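# Move top stock card onto the adjacent waste pile

## Task

Lift the uppermost card from the face-down stock and set it on the neighbouring waste pile in the row closest to the robot, so that it lies on that pile and nothing else. Disturb nothing else. The cards are stiff plywood tiles. The card must stay in place on its own at the end, not just because the robot holds it, and nothing the robot is touching at the end may settle or sink once released.

## Robot and tools

Robot: two xArm7-style arms, left_arm and right_arm, each ending in a parallel two-finger gripper. Base positions in the scene frame: left_arm at (+0.045, +0.275, 0) m, right_arm at (-0.038, -0.364, 0) m, both turned only slightly about z. The names left and right are just labels, not sides of a camera image.

Scene frame: origin on the table top midway between the arms, +x out across the table, +z up, left_arm on the +y side. Result lines report each gripper's end_effector_position (metres) and end_effector_quat_wxyz in this frame, plus linear (m/s) and angular (rad/s) velocities. The reported hand position may be off from the real one, more so when the arm reaches far.

Gripper frame: fingers point along the gripper's +z; they open and close along its y. end_effector_position is the point between the pads with fingers shut, roughly 2 cm short of the tips; closing pushes the tips about 10 mm further along +z.

Command row: 14 numbers, each in [-1, 1], always covering both arms: dx, dy, dz, rx, ry, rz, opening for left_arm, then those seven for right_arm. dx..rz are an offset (not a pose) in the gripper's own axes, measured from that gripper's pose at the start of the action (for a call's first action, the last pose a result reported). Scale: 1.0 = 0.6 m for dx, dy, dz and 180 degrees for the rotation; rx, ry, rz form a single rotation vector. Opening is absolute, not an offset: +1 fully open (0.084 m), -1 closed.

execute_actions(actions): a list of actions run in sequence. Each action is a list of up to 15 rows, one per 1/30 s control step; if fewer than 15, the final row repeats to fill the 15 steps. Every row is an offset from the same start pose of that action, not from the row before. An empty list just returns the state and images. Per step, the commanded pose is clipped to at most 70 mm and 16 degrees from the measured pose, so large offsets need several actions; after an action the arm only goes on to its last clipped pose. Position wins over orientation when both cannot be met. Results can include step readings and HELD marks where part of a row was held back; "Hand target" lines show where the controller is heading.

move(target, speed, blocking): target is one 14-number row as above, an offset from the pose in the latest result that showed one; each gripper follows a straight path to it, both ending together, taking 0.5 to 10 s (cut off at 10 s). speed is the top path speed in m/s, 0.002 to 0.5, default 0.25; turning up to twice that in rad/s. Openings are sent at the start. Paths do not avoid obstacles or the other arm, and a gripper can lag, drift, or overshoot the speed, especially with the arm almost straight. Faster contact and targets further past the contact push harder. The result adds a "move:" line with the ending (done, off_target, moving, held, fault) and limits: limits=paced means the pose was clipped; limits=held means a check stopped some steps and the arm may then jump faster than speed. Distances to target are given per gripper. With blocking=false the result comes after 0.5 s while motion continues; other moves and execute_actions are refused until a result shows it ended, so use wait or stop first.

wait(seconds): 0 to 10; arms hold their last command; returns early if a running move ends. stop(): brakes a running move (needs room; fingers keep moving). zoom_image(camera, region): region [x0, y0, x1, y1] in pixels, at most 504 by 504; cameras cam_head_left, cam_head_right, cam_high, cam_low, cam_left_wrist, cam_right_wrist, all 896x504. read_manual(section) only returns licence text. finished_scene(scene): pass the current scene number; it ends the scene irreversibly and reports success.

Gripping: grip_measured is the measured finger opening on the command scale. To hold, keep commanding an opening clearly below it; further below squeezes harder, up to about 24 N per pad. A thin card around half a millimetre or thicker gets full force at -1. Sending back grip_measured still squeezes parts up to about 6 cm wide. Fast closing can press harder.

For an arm that should stay put, send the offset back to its desired pose in the first call of a reply and zeros afterwards, always with the correct opening. While you think, the robot holds the last command.

Avoid: knocking anything off the table, dropping or slamming the card, hard pushes into the table or stacks, arms colliding or pressing each other. Joint load limits (N m): waist 43.5, shoulder 43.5, upper arm roll 26.1, elbow 26.1, forearm roll 26.1, wrist pitch 17.4, wrist roll 17.4; reaching one causes a torque fault (arm backs off, freezes 10 s, rest of call skipped). Holding loads heats motors: warning from 65 °C, brakes at 80 °C (OVER-TEMPERATURE FAULT). A "pose unreachable" line means the clearance check altered that arm's command. Random brief tugs or pushes may occur. Before finishing, release the card so it rests flat on the waste pile only, and move the gripper clear so nothing it touches sinks.

Each tool is called after ">>>" in YAML: its name, and indented under it one key for each argument.

## Session

>>> execute_actions:
  actions: []

Scene clock: 0.00 s.
left_arm: end_effector_position=(+0.3937, +0.5591, +0.3062) grip_measured=+1.00 end_effector_quat_wxyz=(+0.688, -0.666, -0.271, -0.100) end_effector_velocity=(-0.000, -0.001, +0.000) end_effector_angular_velocity=(+0.001, +0.000, -0.001) | right_arm: end_effector_position=(+0.5146, +0.0127, +0.3341) grip_measured=-1.00 end_effector_quat_wxyz=(+0.496, -0.058, +0.866, +0.015) end_effector_velocity=(+0.000, +0.000, +0.000) end_effector_angular_velocity=(-0.000, -0.000, +0.000)
Joint positions: left_arm=[ 0.789  0.043 -0.686  0.814  1.446  1.685 -1.333  0.084] | right_arm=[ 0.732  0.175  0.081  1.283 -1.313  0.529 -1.588  0.   ]
Joint velocities: left_arm=[-0.    -0.002 -0.001 -0.002 -0.    -0.     0.     0.   ] | right_arm=[-0.     0.     0.     0.001  0.001  0.    -0.001 -0.   ]
Joint torques (N m, as the arm reports them, + toward a larger angle): no reading
Hand target (left_arm): +0.394, +0.559, +0.306; +0.688, -0.666, -0.271, -0.100
Hand target (right_arm): +0.515, +0.013, +0.334; +0.496, -0.058, +0.866, +0.015

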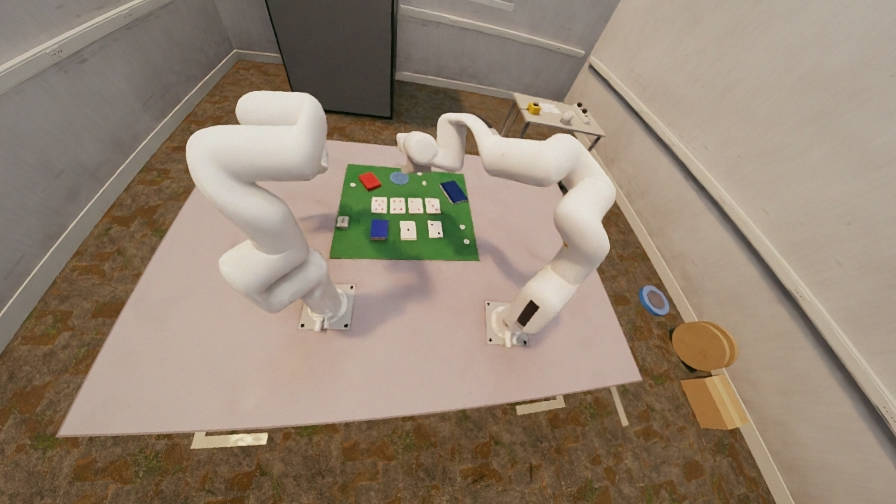

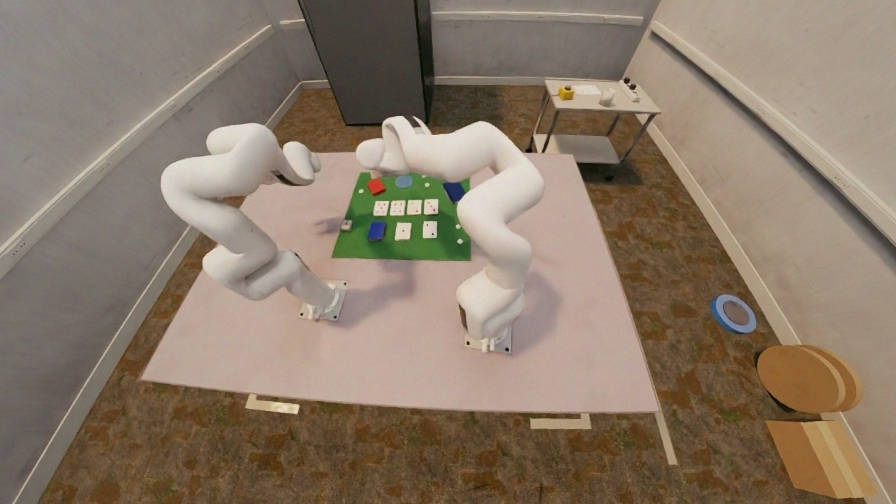

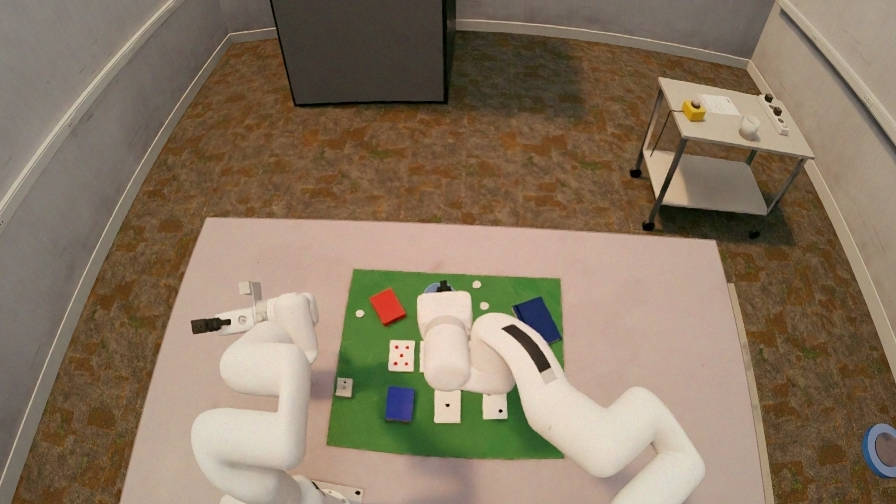

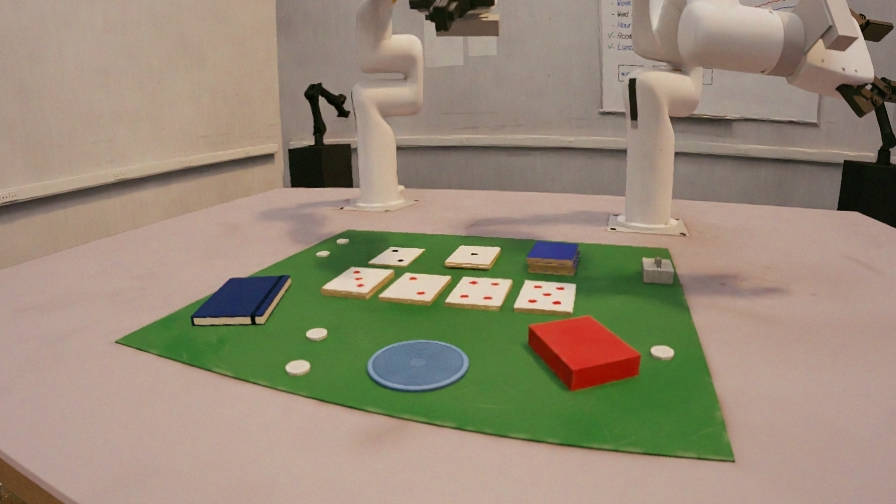

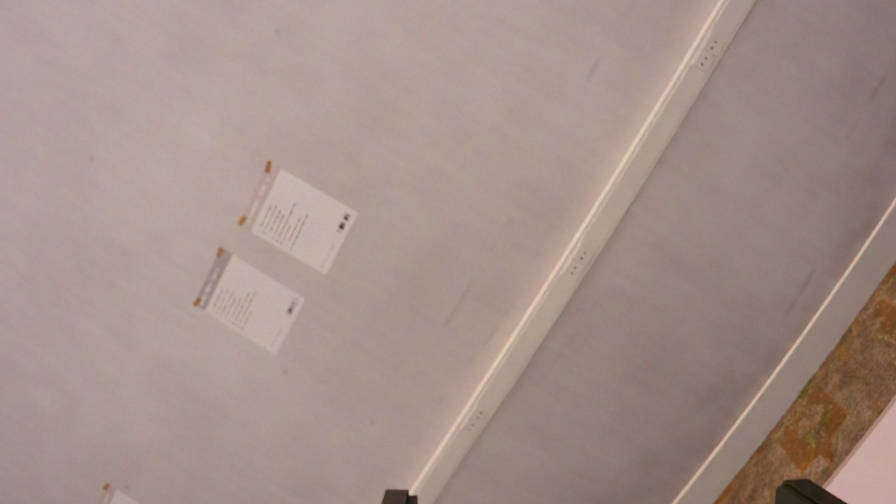

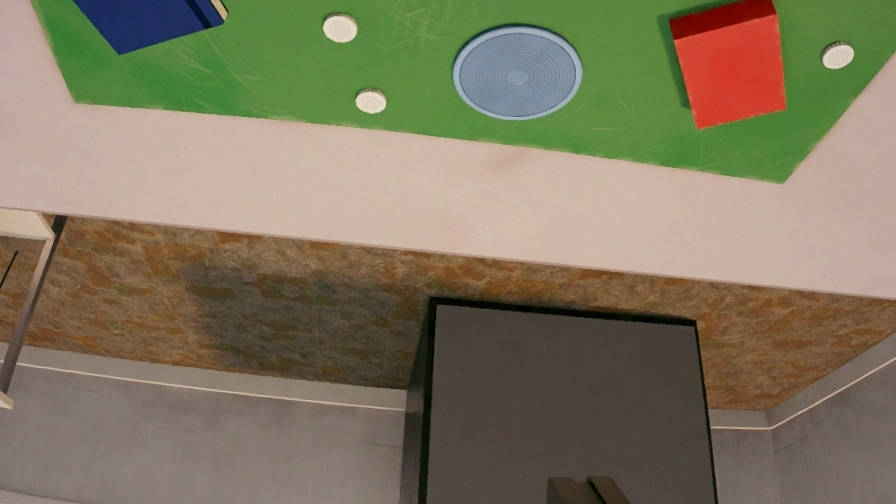

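>>> zoom_image:
  camera: "cam_low"
  region: [360, 220, 700, 320]

>>> zoom_image:
  camera: "cam_high"
  region: [300, 260, 600, 504]

Region (360, 220, 700, 320) of cam_low's 896x504 image, scaled by 1.482, with more detail than that image has; it fills the top 148 rows of this view, and the rest is white.

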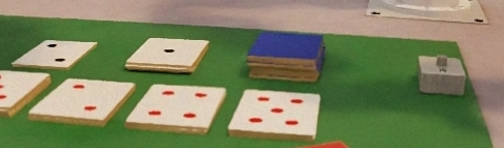

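Region (300, 260, 600, 504) of cam_high's 896x504 image, scaled by 1.680, with more detail than that image has; it fills the top 410 rows of this view, and the rest is white.

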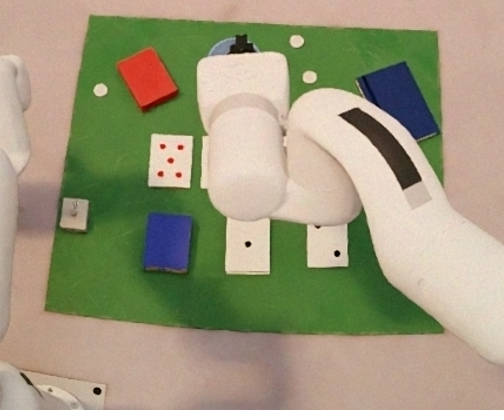

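>>> move:
  target: [-0.39,-0.094,-0.69,-0.494,-0.072,0.195,1,0.05,-0.58,-0.049,0,0,0,-1]
  speed: 0.35

Scene clock: 4.90 s.
left_arm: end_effector_position=(+0.2712, +0.1005, +0.2503) grip_measured=+1.00 end_effector_quat_wxyz=(-0.001, +1.000, +0.001, +0.001) end_effector_velocity=(-0.000, -0.002, +0.000) end_effector_angular_velocity=(-0.005, -0.000, -0.003) | right_arm: end_effector_position=(+0.5132, -0.3366, +0.3338) grip_measured=-1.00 end_effector_quat_wxyz=(+0.497, -0.057, +0.866, +0.017) end_effector_velocity=(+0.000, -0.005, +0.001) end_effector_angular_velocity=(+0.001, -0.001, -0.008)
Joint positions: left_arm=[-0.097 -0.742 -0.418  0.61  -0.285  1.316 -0.372  0.084] | right_arm=[ 0.321 -0.151 -0.377  0.878 -1.595 -0.208 -1.768  0.   ]
Joint velocities: left_arm=[-0.002 -0.    -0.    -0.    -0.005 -0.002  0.002  0.   ] | right_arm=[-0.013  0.002  0.003  0.005 -0.014 -0.003  0.015  0.   ]
Joint torques (N m, as the arm reports them, + toward a larger angle): left_arm=[ 0.75 -2.02  6.14 18.96  0.5  -1.61  0.03] | right_arm=[  0.89 -10.67   0.4   15.42   1.28  -1.07   0.14]
Hand target (left_arm): +0.271, +0.100, +0.250; -0.001, +1.000, +0.000, +0.001
Hand target (right_arm): +0.513, -0.337, +0.334; +0.497, -0.057, +0.866, +0.017
Off the commanded pose (left_arm): 0.001 m, 0 deg.
Off the commanded pose (right_arm): 0.002 m, 0 deg.
move: done

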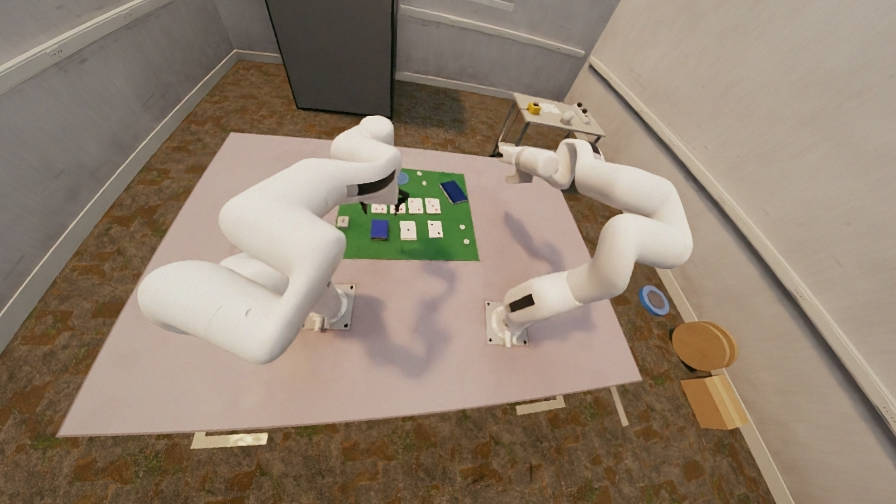

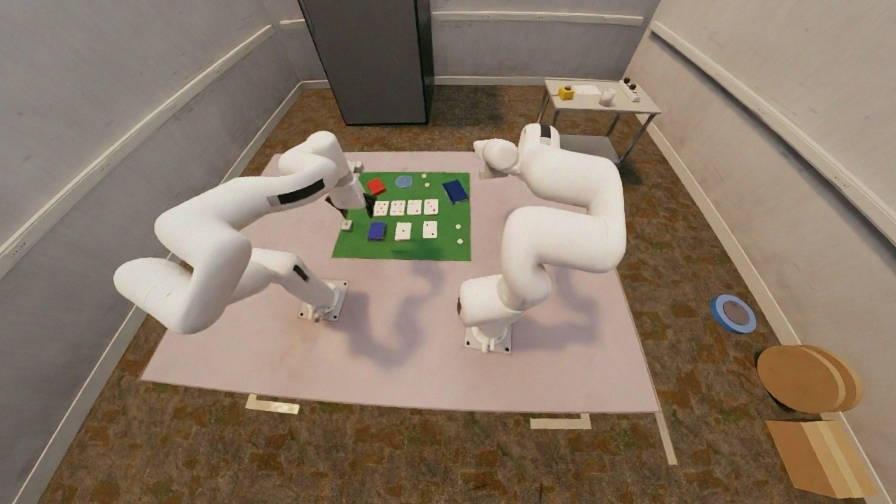

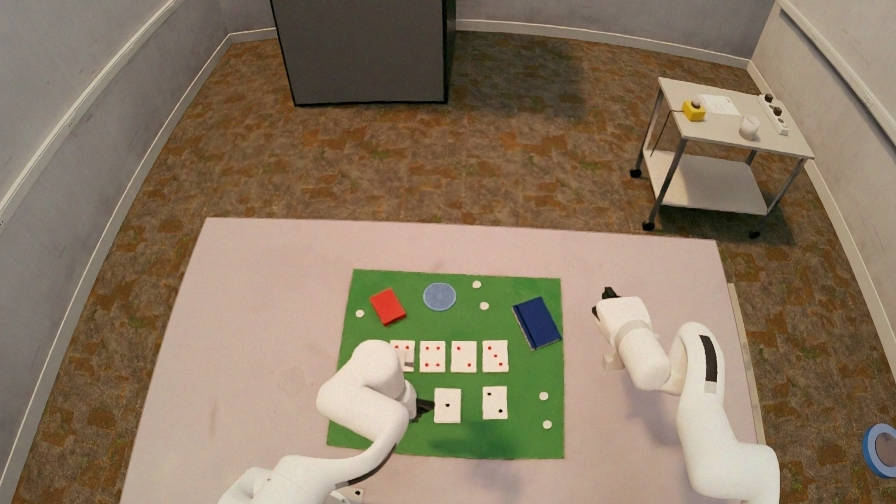

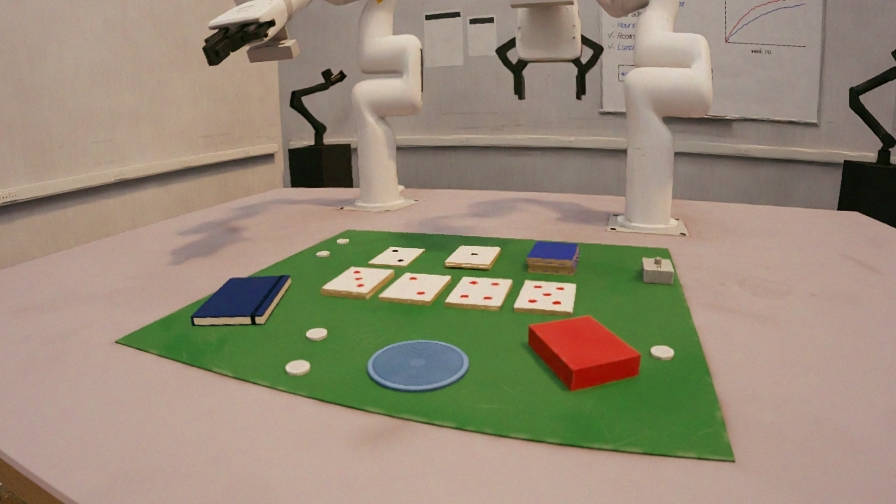

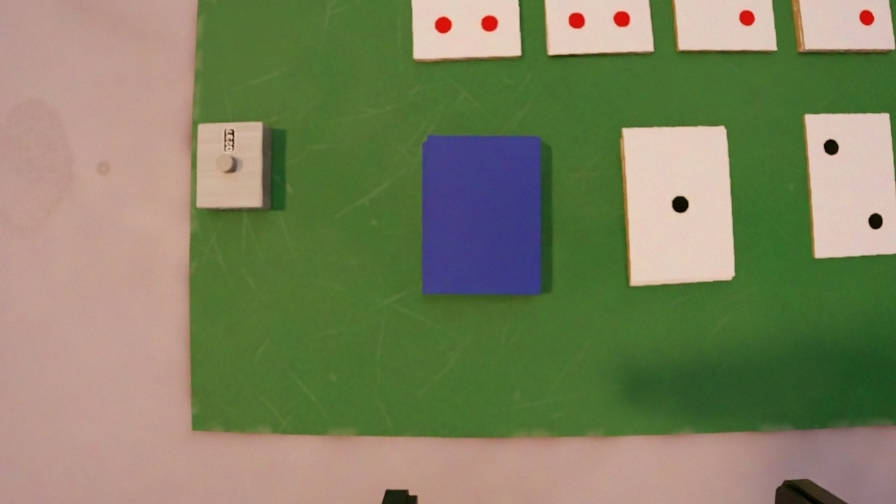

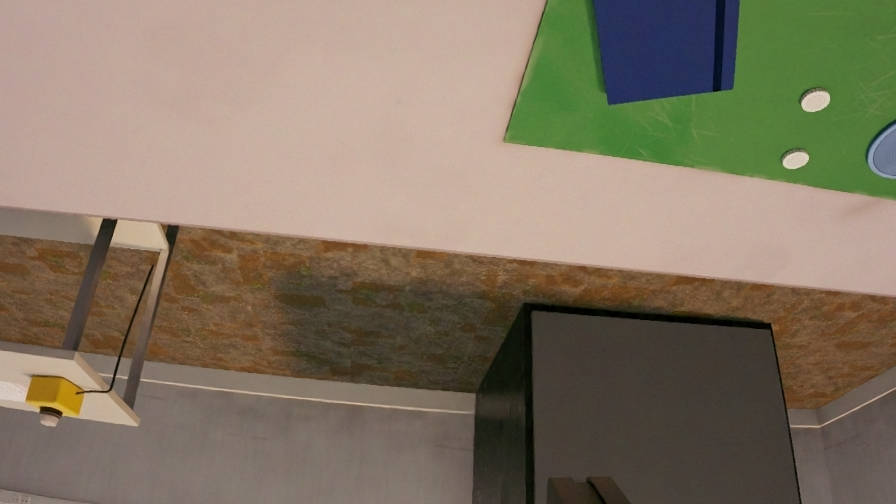

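>>> zoom_image:
  camera: "cam_low"
  region: [430, 230, 600, 290]

>>> zoom_image:
  camera: "cam_left_wrist"
  region: [400, 100, 760, 320]

Region (430, 230, 600, 290) of cam_low's 896x504 image, scaled by 2.965, with more detail than that image has; it fills the top 178 rows of this view, and the rest is white.

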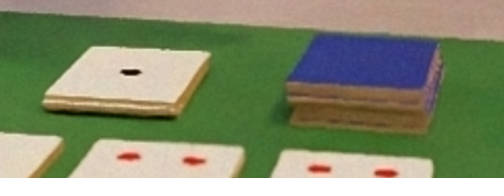

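Region (400, 100, 760, 320) of cam_left_wrist's 896x504 image, scaled by 1.400, with more detail than that image has.

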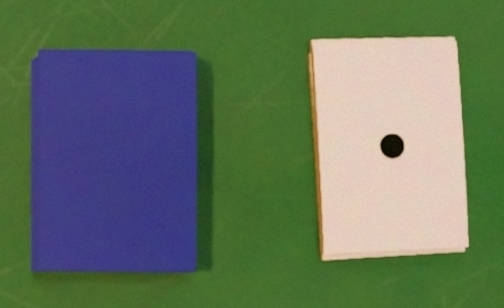

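>>> move:
  target: [0.1465,-0.021,0.305,0,0,0,0.07,0,0,0,0,0,0,-1]
  speed: 0.3

>>> zoom_image:
  camera: "cam_low"
  region: [480, 190, 630, 290]

Scene clock: 8.77 s.
left_arm: end_effector_position=(+0.3590, +0.1127, +0.0679) grip_measured=+0.06 end_effector_quat_wxyz=(-0.001, +1.000, -0.001, +0.002) end_effector_velocity=(-0.000, +0.002, -0.002) end_effector_angular_velocity=(+0.003, +0.003, +0.002) | right_arm: end_effector_position=(+0.5132, -0.3366, +0.3338) grip_measured=-1.00 end_effector_quat_wxyz=(+0.497, -0.057, +0.866, +0.017) end_effector_velocity=(-0.000, +0.000, -0.000) end_effector_angular_velocity=(+0.000, +0.001, +0.001)
Joint positions: left_arm=[ 0.092 -0.11  -0.553  0.485 -0.101  0.579 -0.403  0.047] | right_arm=[ 0.32  -0.151 -0.376  0.878 -1.597 -0.208 -1.767  0.   ]
Joint velocities: left_arm=[ 0.003  0.007  0.    -0.001  0.009 -0.002 -0.006 -0.   ] | right_arm=[-0.    -0.     0.001 -0.001  0.     0.    -0.     0.   ]
Joint torques (N m, as the arm reports them, + toward a larger angle): left_arm=[  0.71 -11.65   1.55  15.41   0.48  -1.52   0.08] | right_arm=[  0.74 -10.62   0.27  15.61   1.25  -1.13   0.12]
Hand target (left_arm): +0.359, +0.113, +0.068; -0.001, +1.000, -0.000, +0.001
Hand target (right_arm): +0.513, -0.337, +0.334; +0.497, -0.057, +0.866, +0.017
Off the commanded pose (left_arm): 0.001 m, 0 deg.
Off the commanded pose (right_arm): 0.000 m, 0 deg.
move: done

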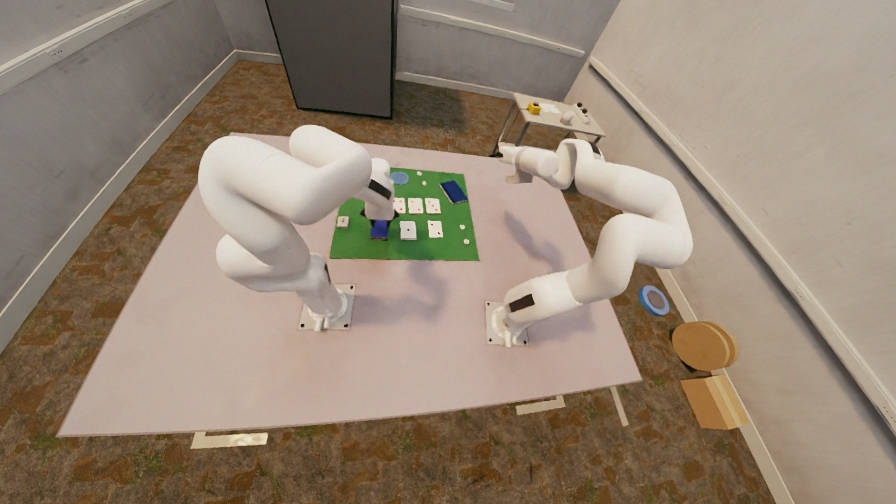

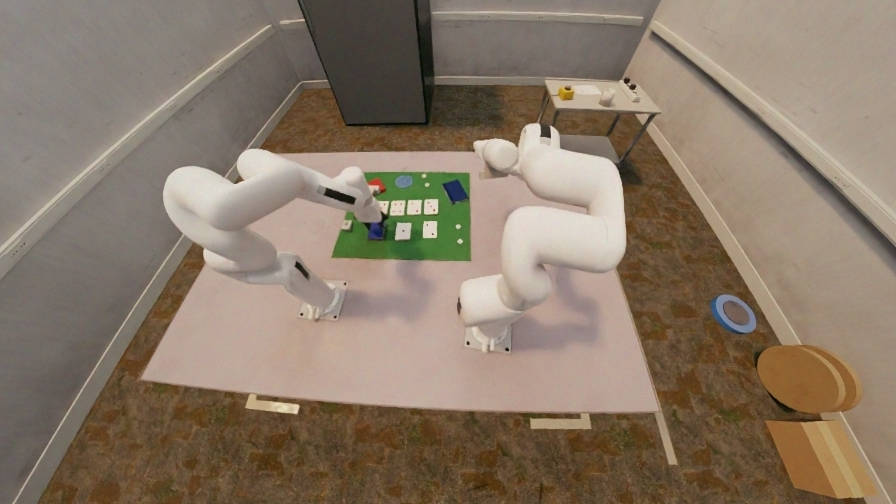

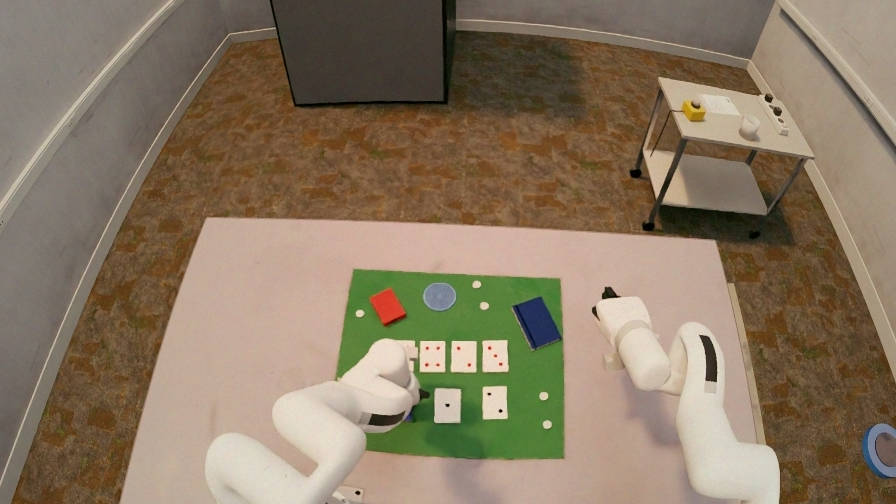

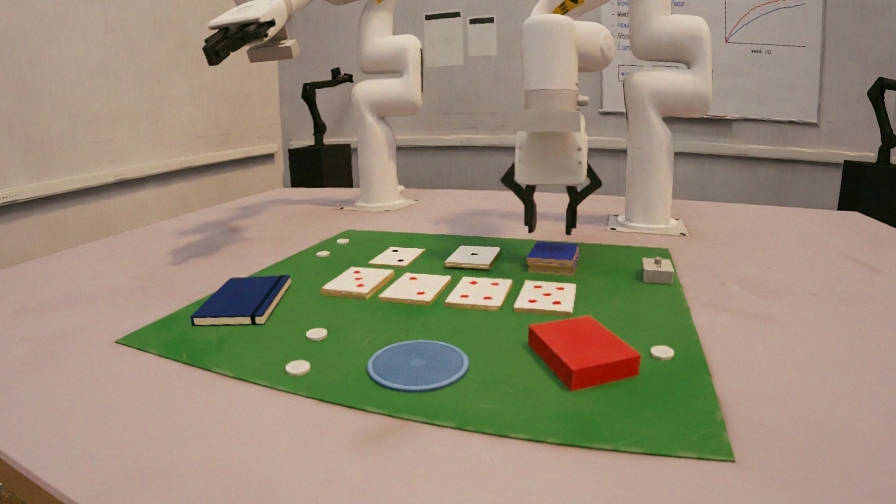

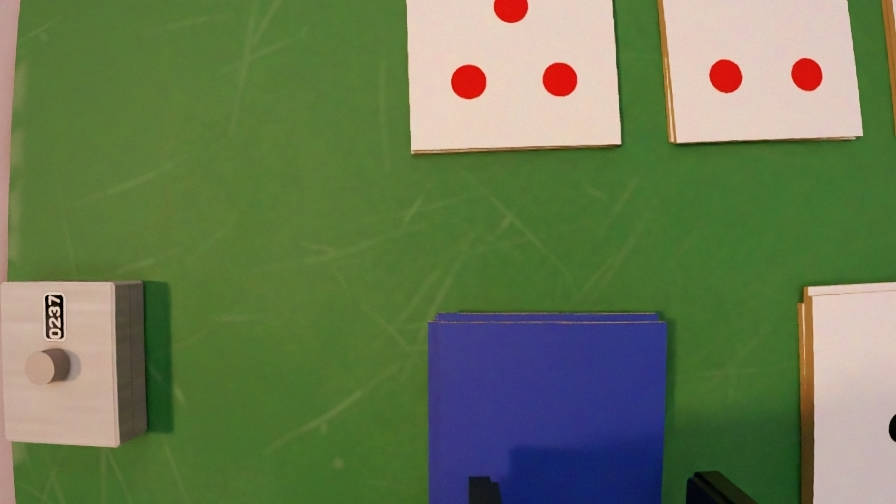

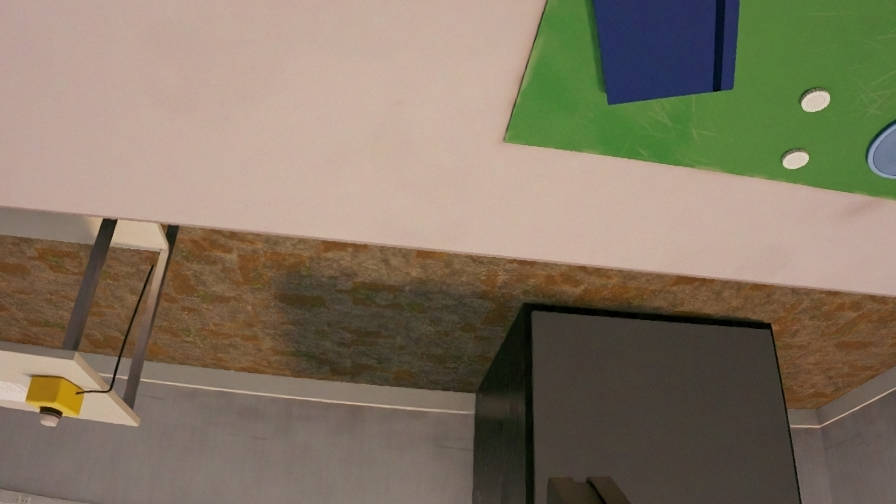

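Region (480, 190, 630, 290) of cam_low's 896x504 image, scaled by 3.360, with more detail than that image has.

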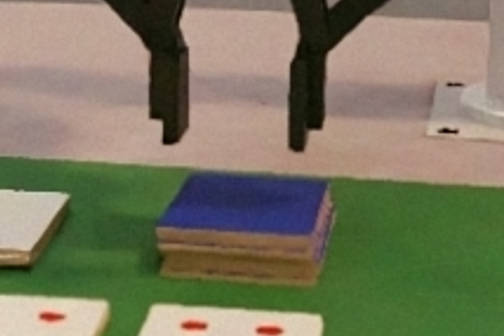

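>>> execute_actions:
  actions:
    - [[0.004,-0.004,0.006,0,0,0,0.07,0,0,0,0,0,0,-1],[0.007,-0.008,0.012,0,0,0,0.07,0,0,0,0,0,0,-1],[0.010,-0.012,0.018,0,0,0,0.07,0,0,0,0,0,0,-1],[0.013,-0.015,0.024,0,0,0,0.07,0,0,0,0,0,0,-1]]
    - [[0,0,0.005,0,0,0,0.07,0,0,0,0,0,0,-1]]
    - [[0,0,0.005,0,0,0,0.07,0,0,0,0,0,0,-1]]
    - [[0,0,0.005,0,0,0,0.07,0,0,0,0,0,0,-1]]
    - [[0,0,0.005,0,0,0,0.07,0,0,0,0,0,0,-1]]

>>> zoom_image:
  camera: "cam_low"
  region: [480, 190, 630, 290]

Scene clock: 12.77 s.
left_arm: end_effector_position=(+0.3675, +0.1212, +0.0425) grip_measured=+0.06 end_effector_quat_wxyz=(-0.000, +1.000, -0.001, +0.003) end_effector_velocity=(-0.000, -0.001, -0.000) end_effector_angular_velocity=(-0.000, -0.000, -0.002) | right_arm: end_effector_position=(+0.5132, -0.3366, +0.3338) grip_measured=-1.00 end_effector_quat_wxyz=(+0.497, -0.057, +0.866, +0.017) end_effector_velocity=(-0.000, +0.001, -0.000) end_effector_angular_velocity=(+0.001, +0.000, +0.001)
Joint positions: left_arm=[ 0.124 -0.004 -0.54   0.483  0.001  0.482 -0.447  0.047] | right_arm=[ 0.32  -0.151 -0.376  0.878 -1.597 -0.208 -1.767  0.   ]
Joint velocities: left_arm=[ 0.     0.    -0.002 -0.    -0.    -0.001 -0.     0.   ] | right_arm=[-0.     0.     0.001  0.    -0.    -0.     0.001  0.   ]
Joint torques (N m, as the arm reports them, + toward a larger angle): left_arm=[ 0.81 -8.77  0.64 11.75  0.53 -1.87  0.  ] | right_arm=[  0.92 -10.54   0.44  15.38   1.25  -1.14   0.11]
Hand target (left_arm): +0.367, +0.121, +0.042; -0.000, +1.000, -0.001, +0.002
Hand target (right_arm): +0.513, -0.337, +0.334; +0.497, -0.057, +0.866, +0.017
Off the commanded pose (left_arm): 0.001 m, 0 deg.
Off the commanded pose (right_arm): 0.000 m, 0 deg.
Step readings (end_effector_position; steps 1 to 15: 1st action; 16 to 30: 2nd action; 31 to 45: 3rd action; 46 to 60: 4th action; 61 to 75: 5th action):
0: left_arm (+0.3589, +0.1129, +0.0675) | right_arm (+0.5132, -0.3366, +0.3338)
1: left_arm (+0.3590, +0.1129, +0.0675) | right_arm (+0.5132, -0.3366, +0.3338)
2: left_arm (+0.3597, +0.1131, +0.0670) | right_arm (+0.5132, -0.3366, +0.3338)
4: left_arm (+0.3625, +0.1158, +0.0631) | right_arm (+0.5132, -0.3366, +0.3338)
8: left_arm (+0.3650, +0.1220, +0.0541) | right_arm (+0.5132, -0.3366, +0.3338)
15: left_arm (+0.3668, +0.1215, +0.0538) | right_arm (+0.5132, -0.3366, +0.3338)
16: left_arm (+0.3669, +0.1215, +0.0537) | right_arm (+0.5132, -0.3366, +0.3338)
17: left_arm (+0.3671, +0.1214, +0.0532) | right_arm (+0.5132, -0.3366, +0.3338)
19: left_arm (+0.3668, +0.1214, +0.0515) | right_arm (+0.5132, -0.3366, +0.3338)
23: left_arm (+0.3667, +0.1215, +0.0508) | right_arm (+0.5132, -0.3366, +0.3338)
30: left_arm (+0.3669, +0.1214, +0.0508) | right_arm (+0.5132, -0.3366, +0.3338)
31: left_arm (+0.3669, +0.1214, +0.0508) | right_arm (+0.5132, -0.3366, +0.3338)
32: left_arm (+0.3672, +0.1213, +0.0503) | right_arm (+0.5132, -0.3366, +0.3338)
34: left_arm (+0.3668, +0.1214, +0.0485) | right_arm (+0.5132, -0.3366, +0.3338)
38: left_arm (+0.3667, +0.1215, +0.0478) | right_arm (+0.5132, -0.3366, +0.3338)
45: left_arm (+0.3669, +0.1214, +0.0478) | right_arm (+0.5132, -0.3366, +0.3338)
46: left_arm (+0.3669, +0.1214, +0.0478) | right_arm (+0.5132, -0.3366, +0.3338)
47: left_arm (+0.3672, +0.1213, +0.0473) | right_arm (+0.5132, -0.3366, +0.3338)
49: left_arm (+0.3669, +0.1214, +0.0456) | right_arm (+0.5132, -0.3366, +0.3338)
53: left_arm (+0.3668, +0.1215, +0.0448) | right_arm (+0.5132, -0.3366, +0.3338)
60: left_arm (+0.3669, +0.1214, +0.0449) | right_arm (+0.5132, -0.3366, +0.3338)
61: left_arm (+0.3669, +0.1214, +0.0448) | right_arm (+0.5132, -0.3366, +0.3338)
62: left_arm (+0.3672, +0.1212, +0.0443) | right_arm (+0.5132, -0.3366, +0.3338)
64: left_arm (+0.3669, +0.1214, +0.0426) | right_arm (+0.5132, -0.3366, +0.3338)
68: left_arm (+0.3676, +0.1211, +0.0426) | right_arm (+0.5132, -0.3366, +0.3338)
75: end_effector_position above

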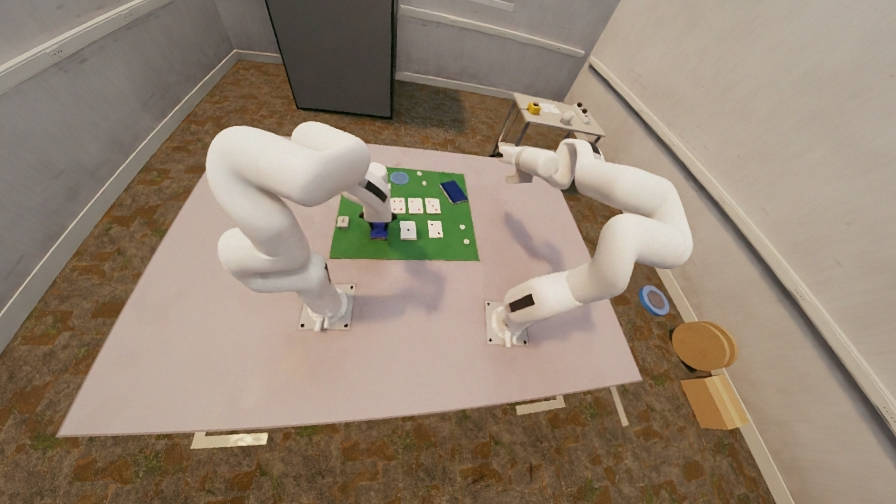

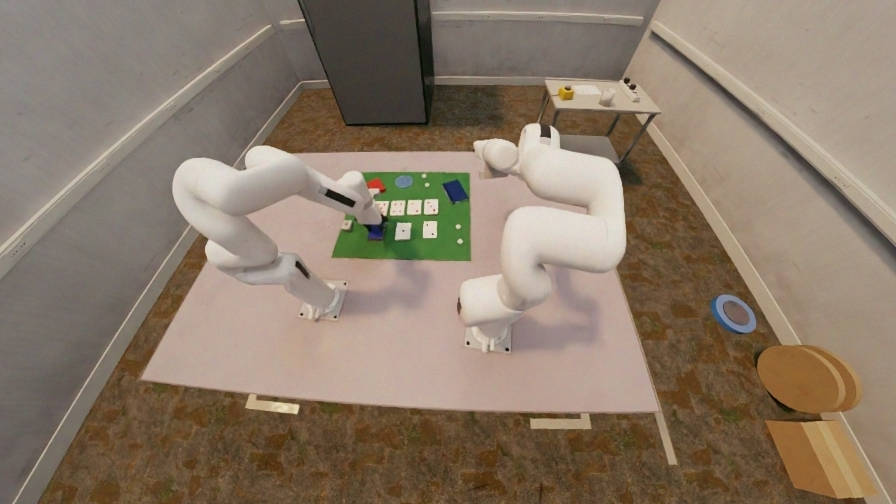

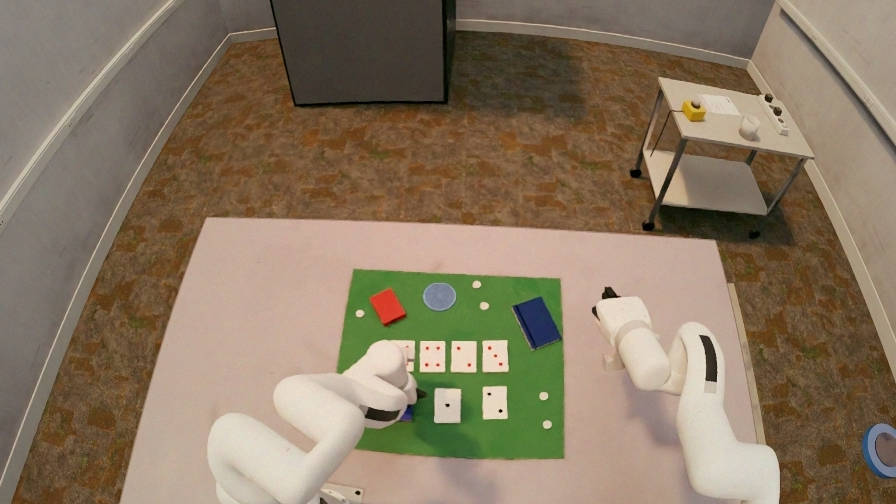

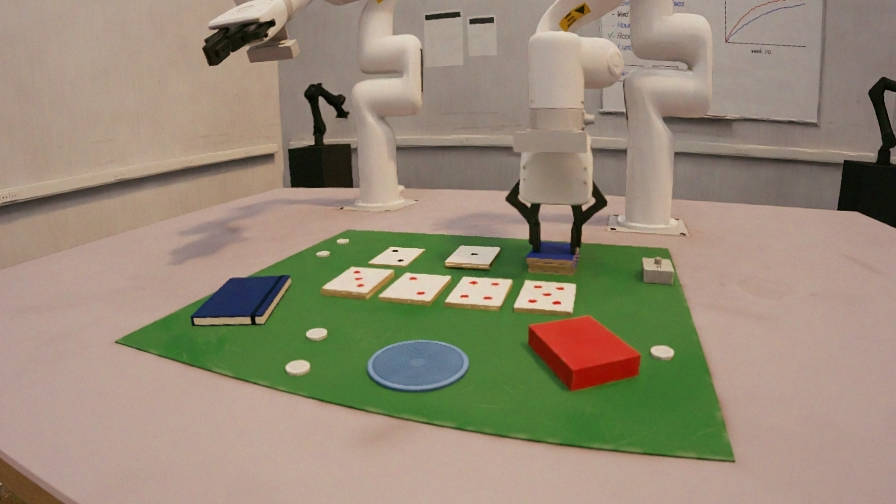

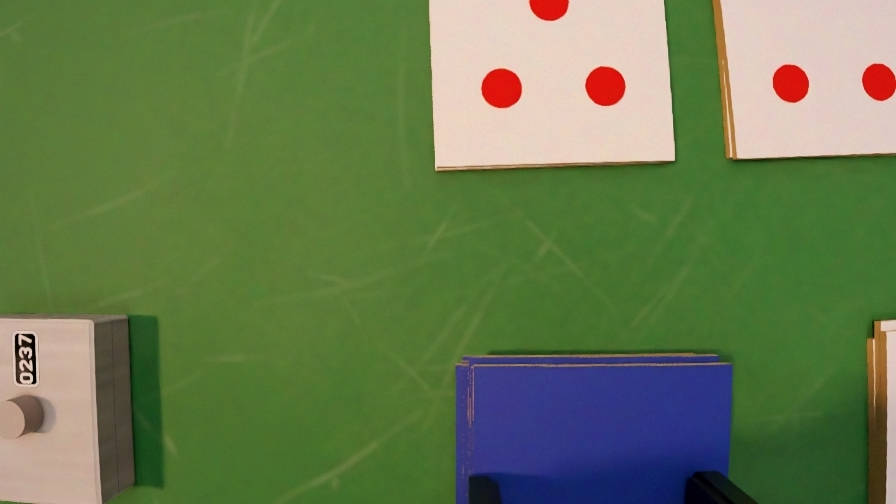

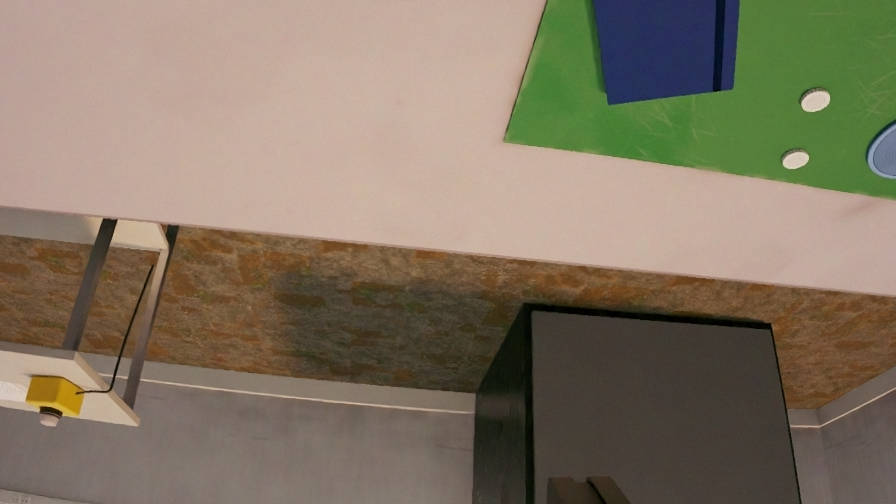

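Region (480, 190, 630, 290) of cam_low's 896x504 image, scaled by 3.360, with more detail than that image has.

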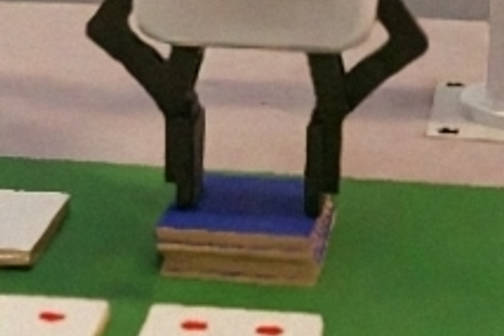

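>>> zoom_image:
  camera: "cam_left_wrist"
  region: [430, 330, 770, 504]

>>> zoom_image:
  camera: "cam_low"
  region: [520, 235, 590, 280]

Region (430, 330, 770, 504) of cam_left_wrist's 896x504 image, scaled by 1.482, with more detail than that image has; it fills the top 258 rows of this view, and the rest is white.

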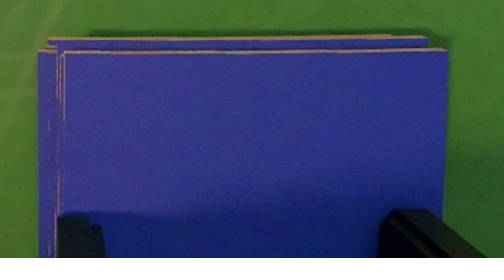

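Region (520, 235, 590, 280) of cam_low's 896x504 image, scaled by 7.200, with more detail than that image has; it fills the top 324 rows of this view, and the rest is white.

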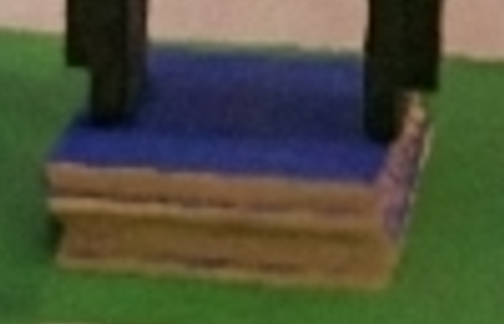

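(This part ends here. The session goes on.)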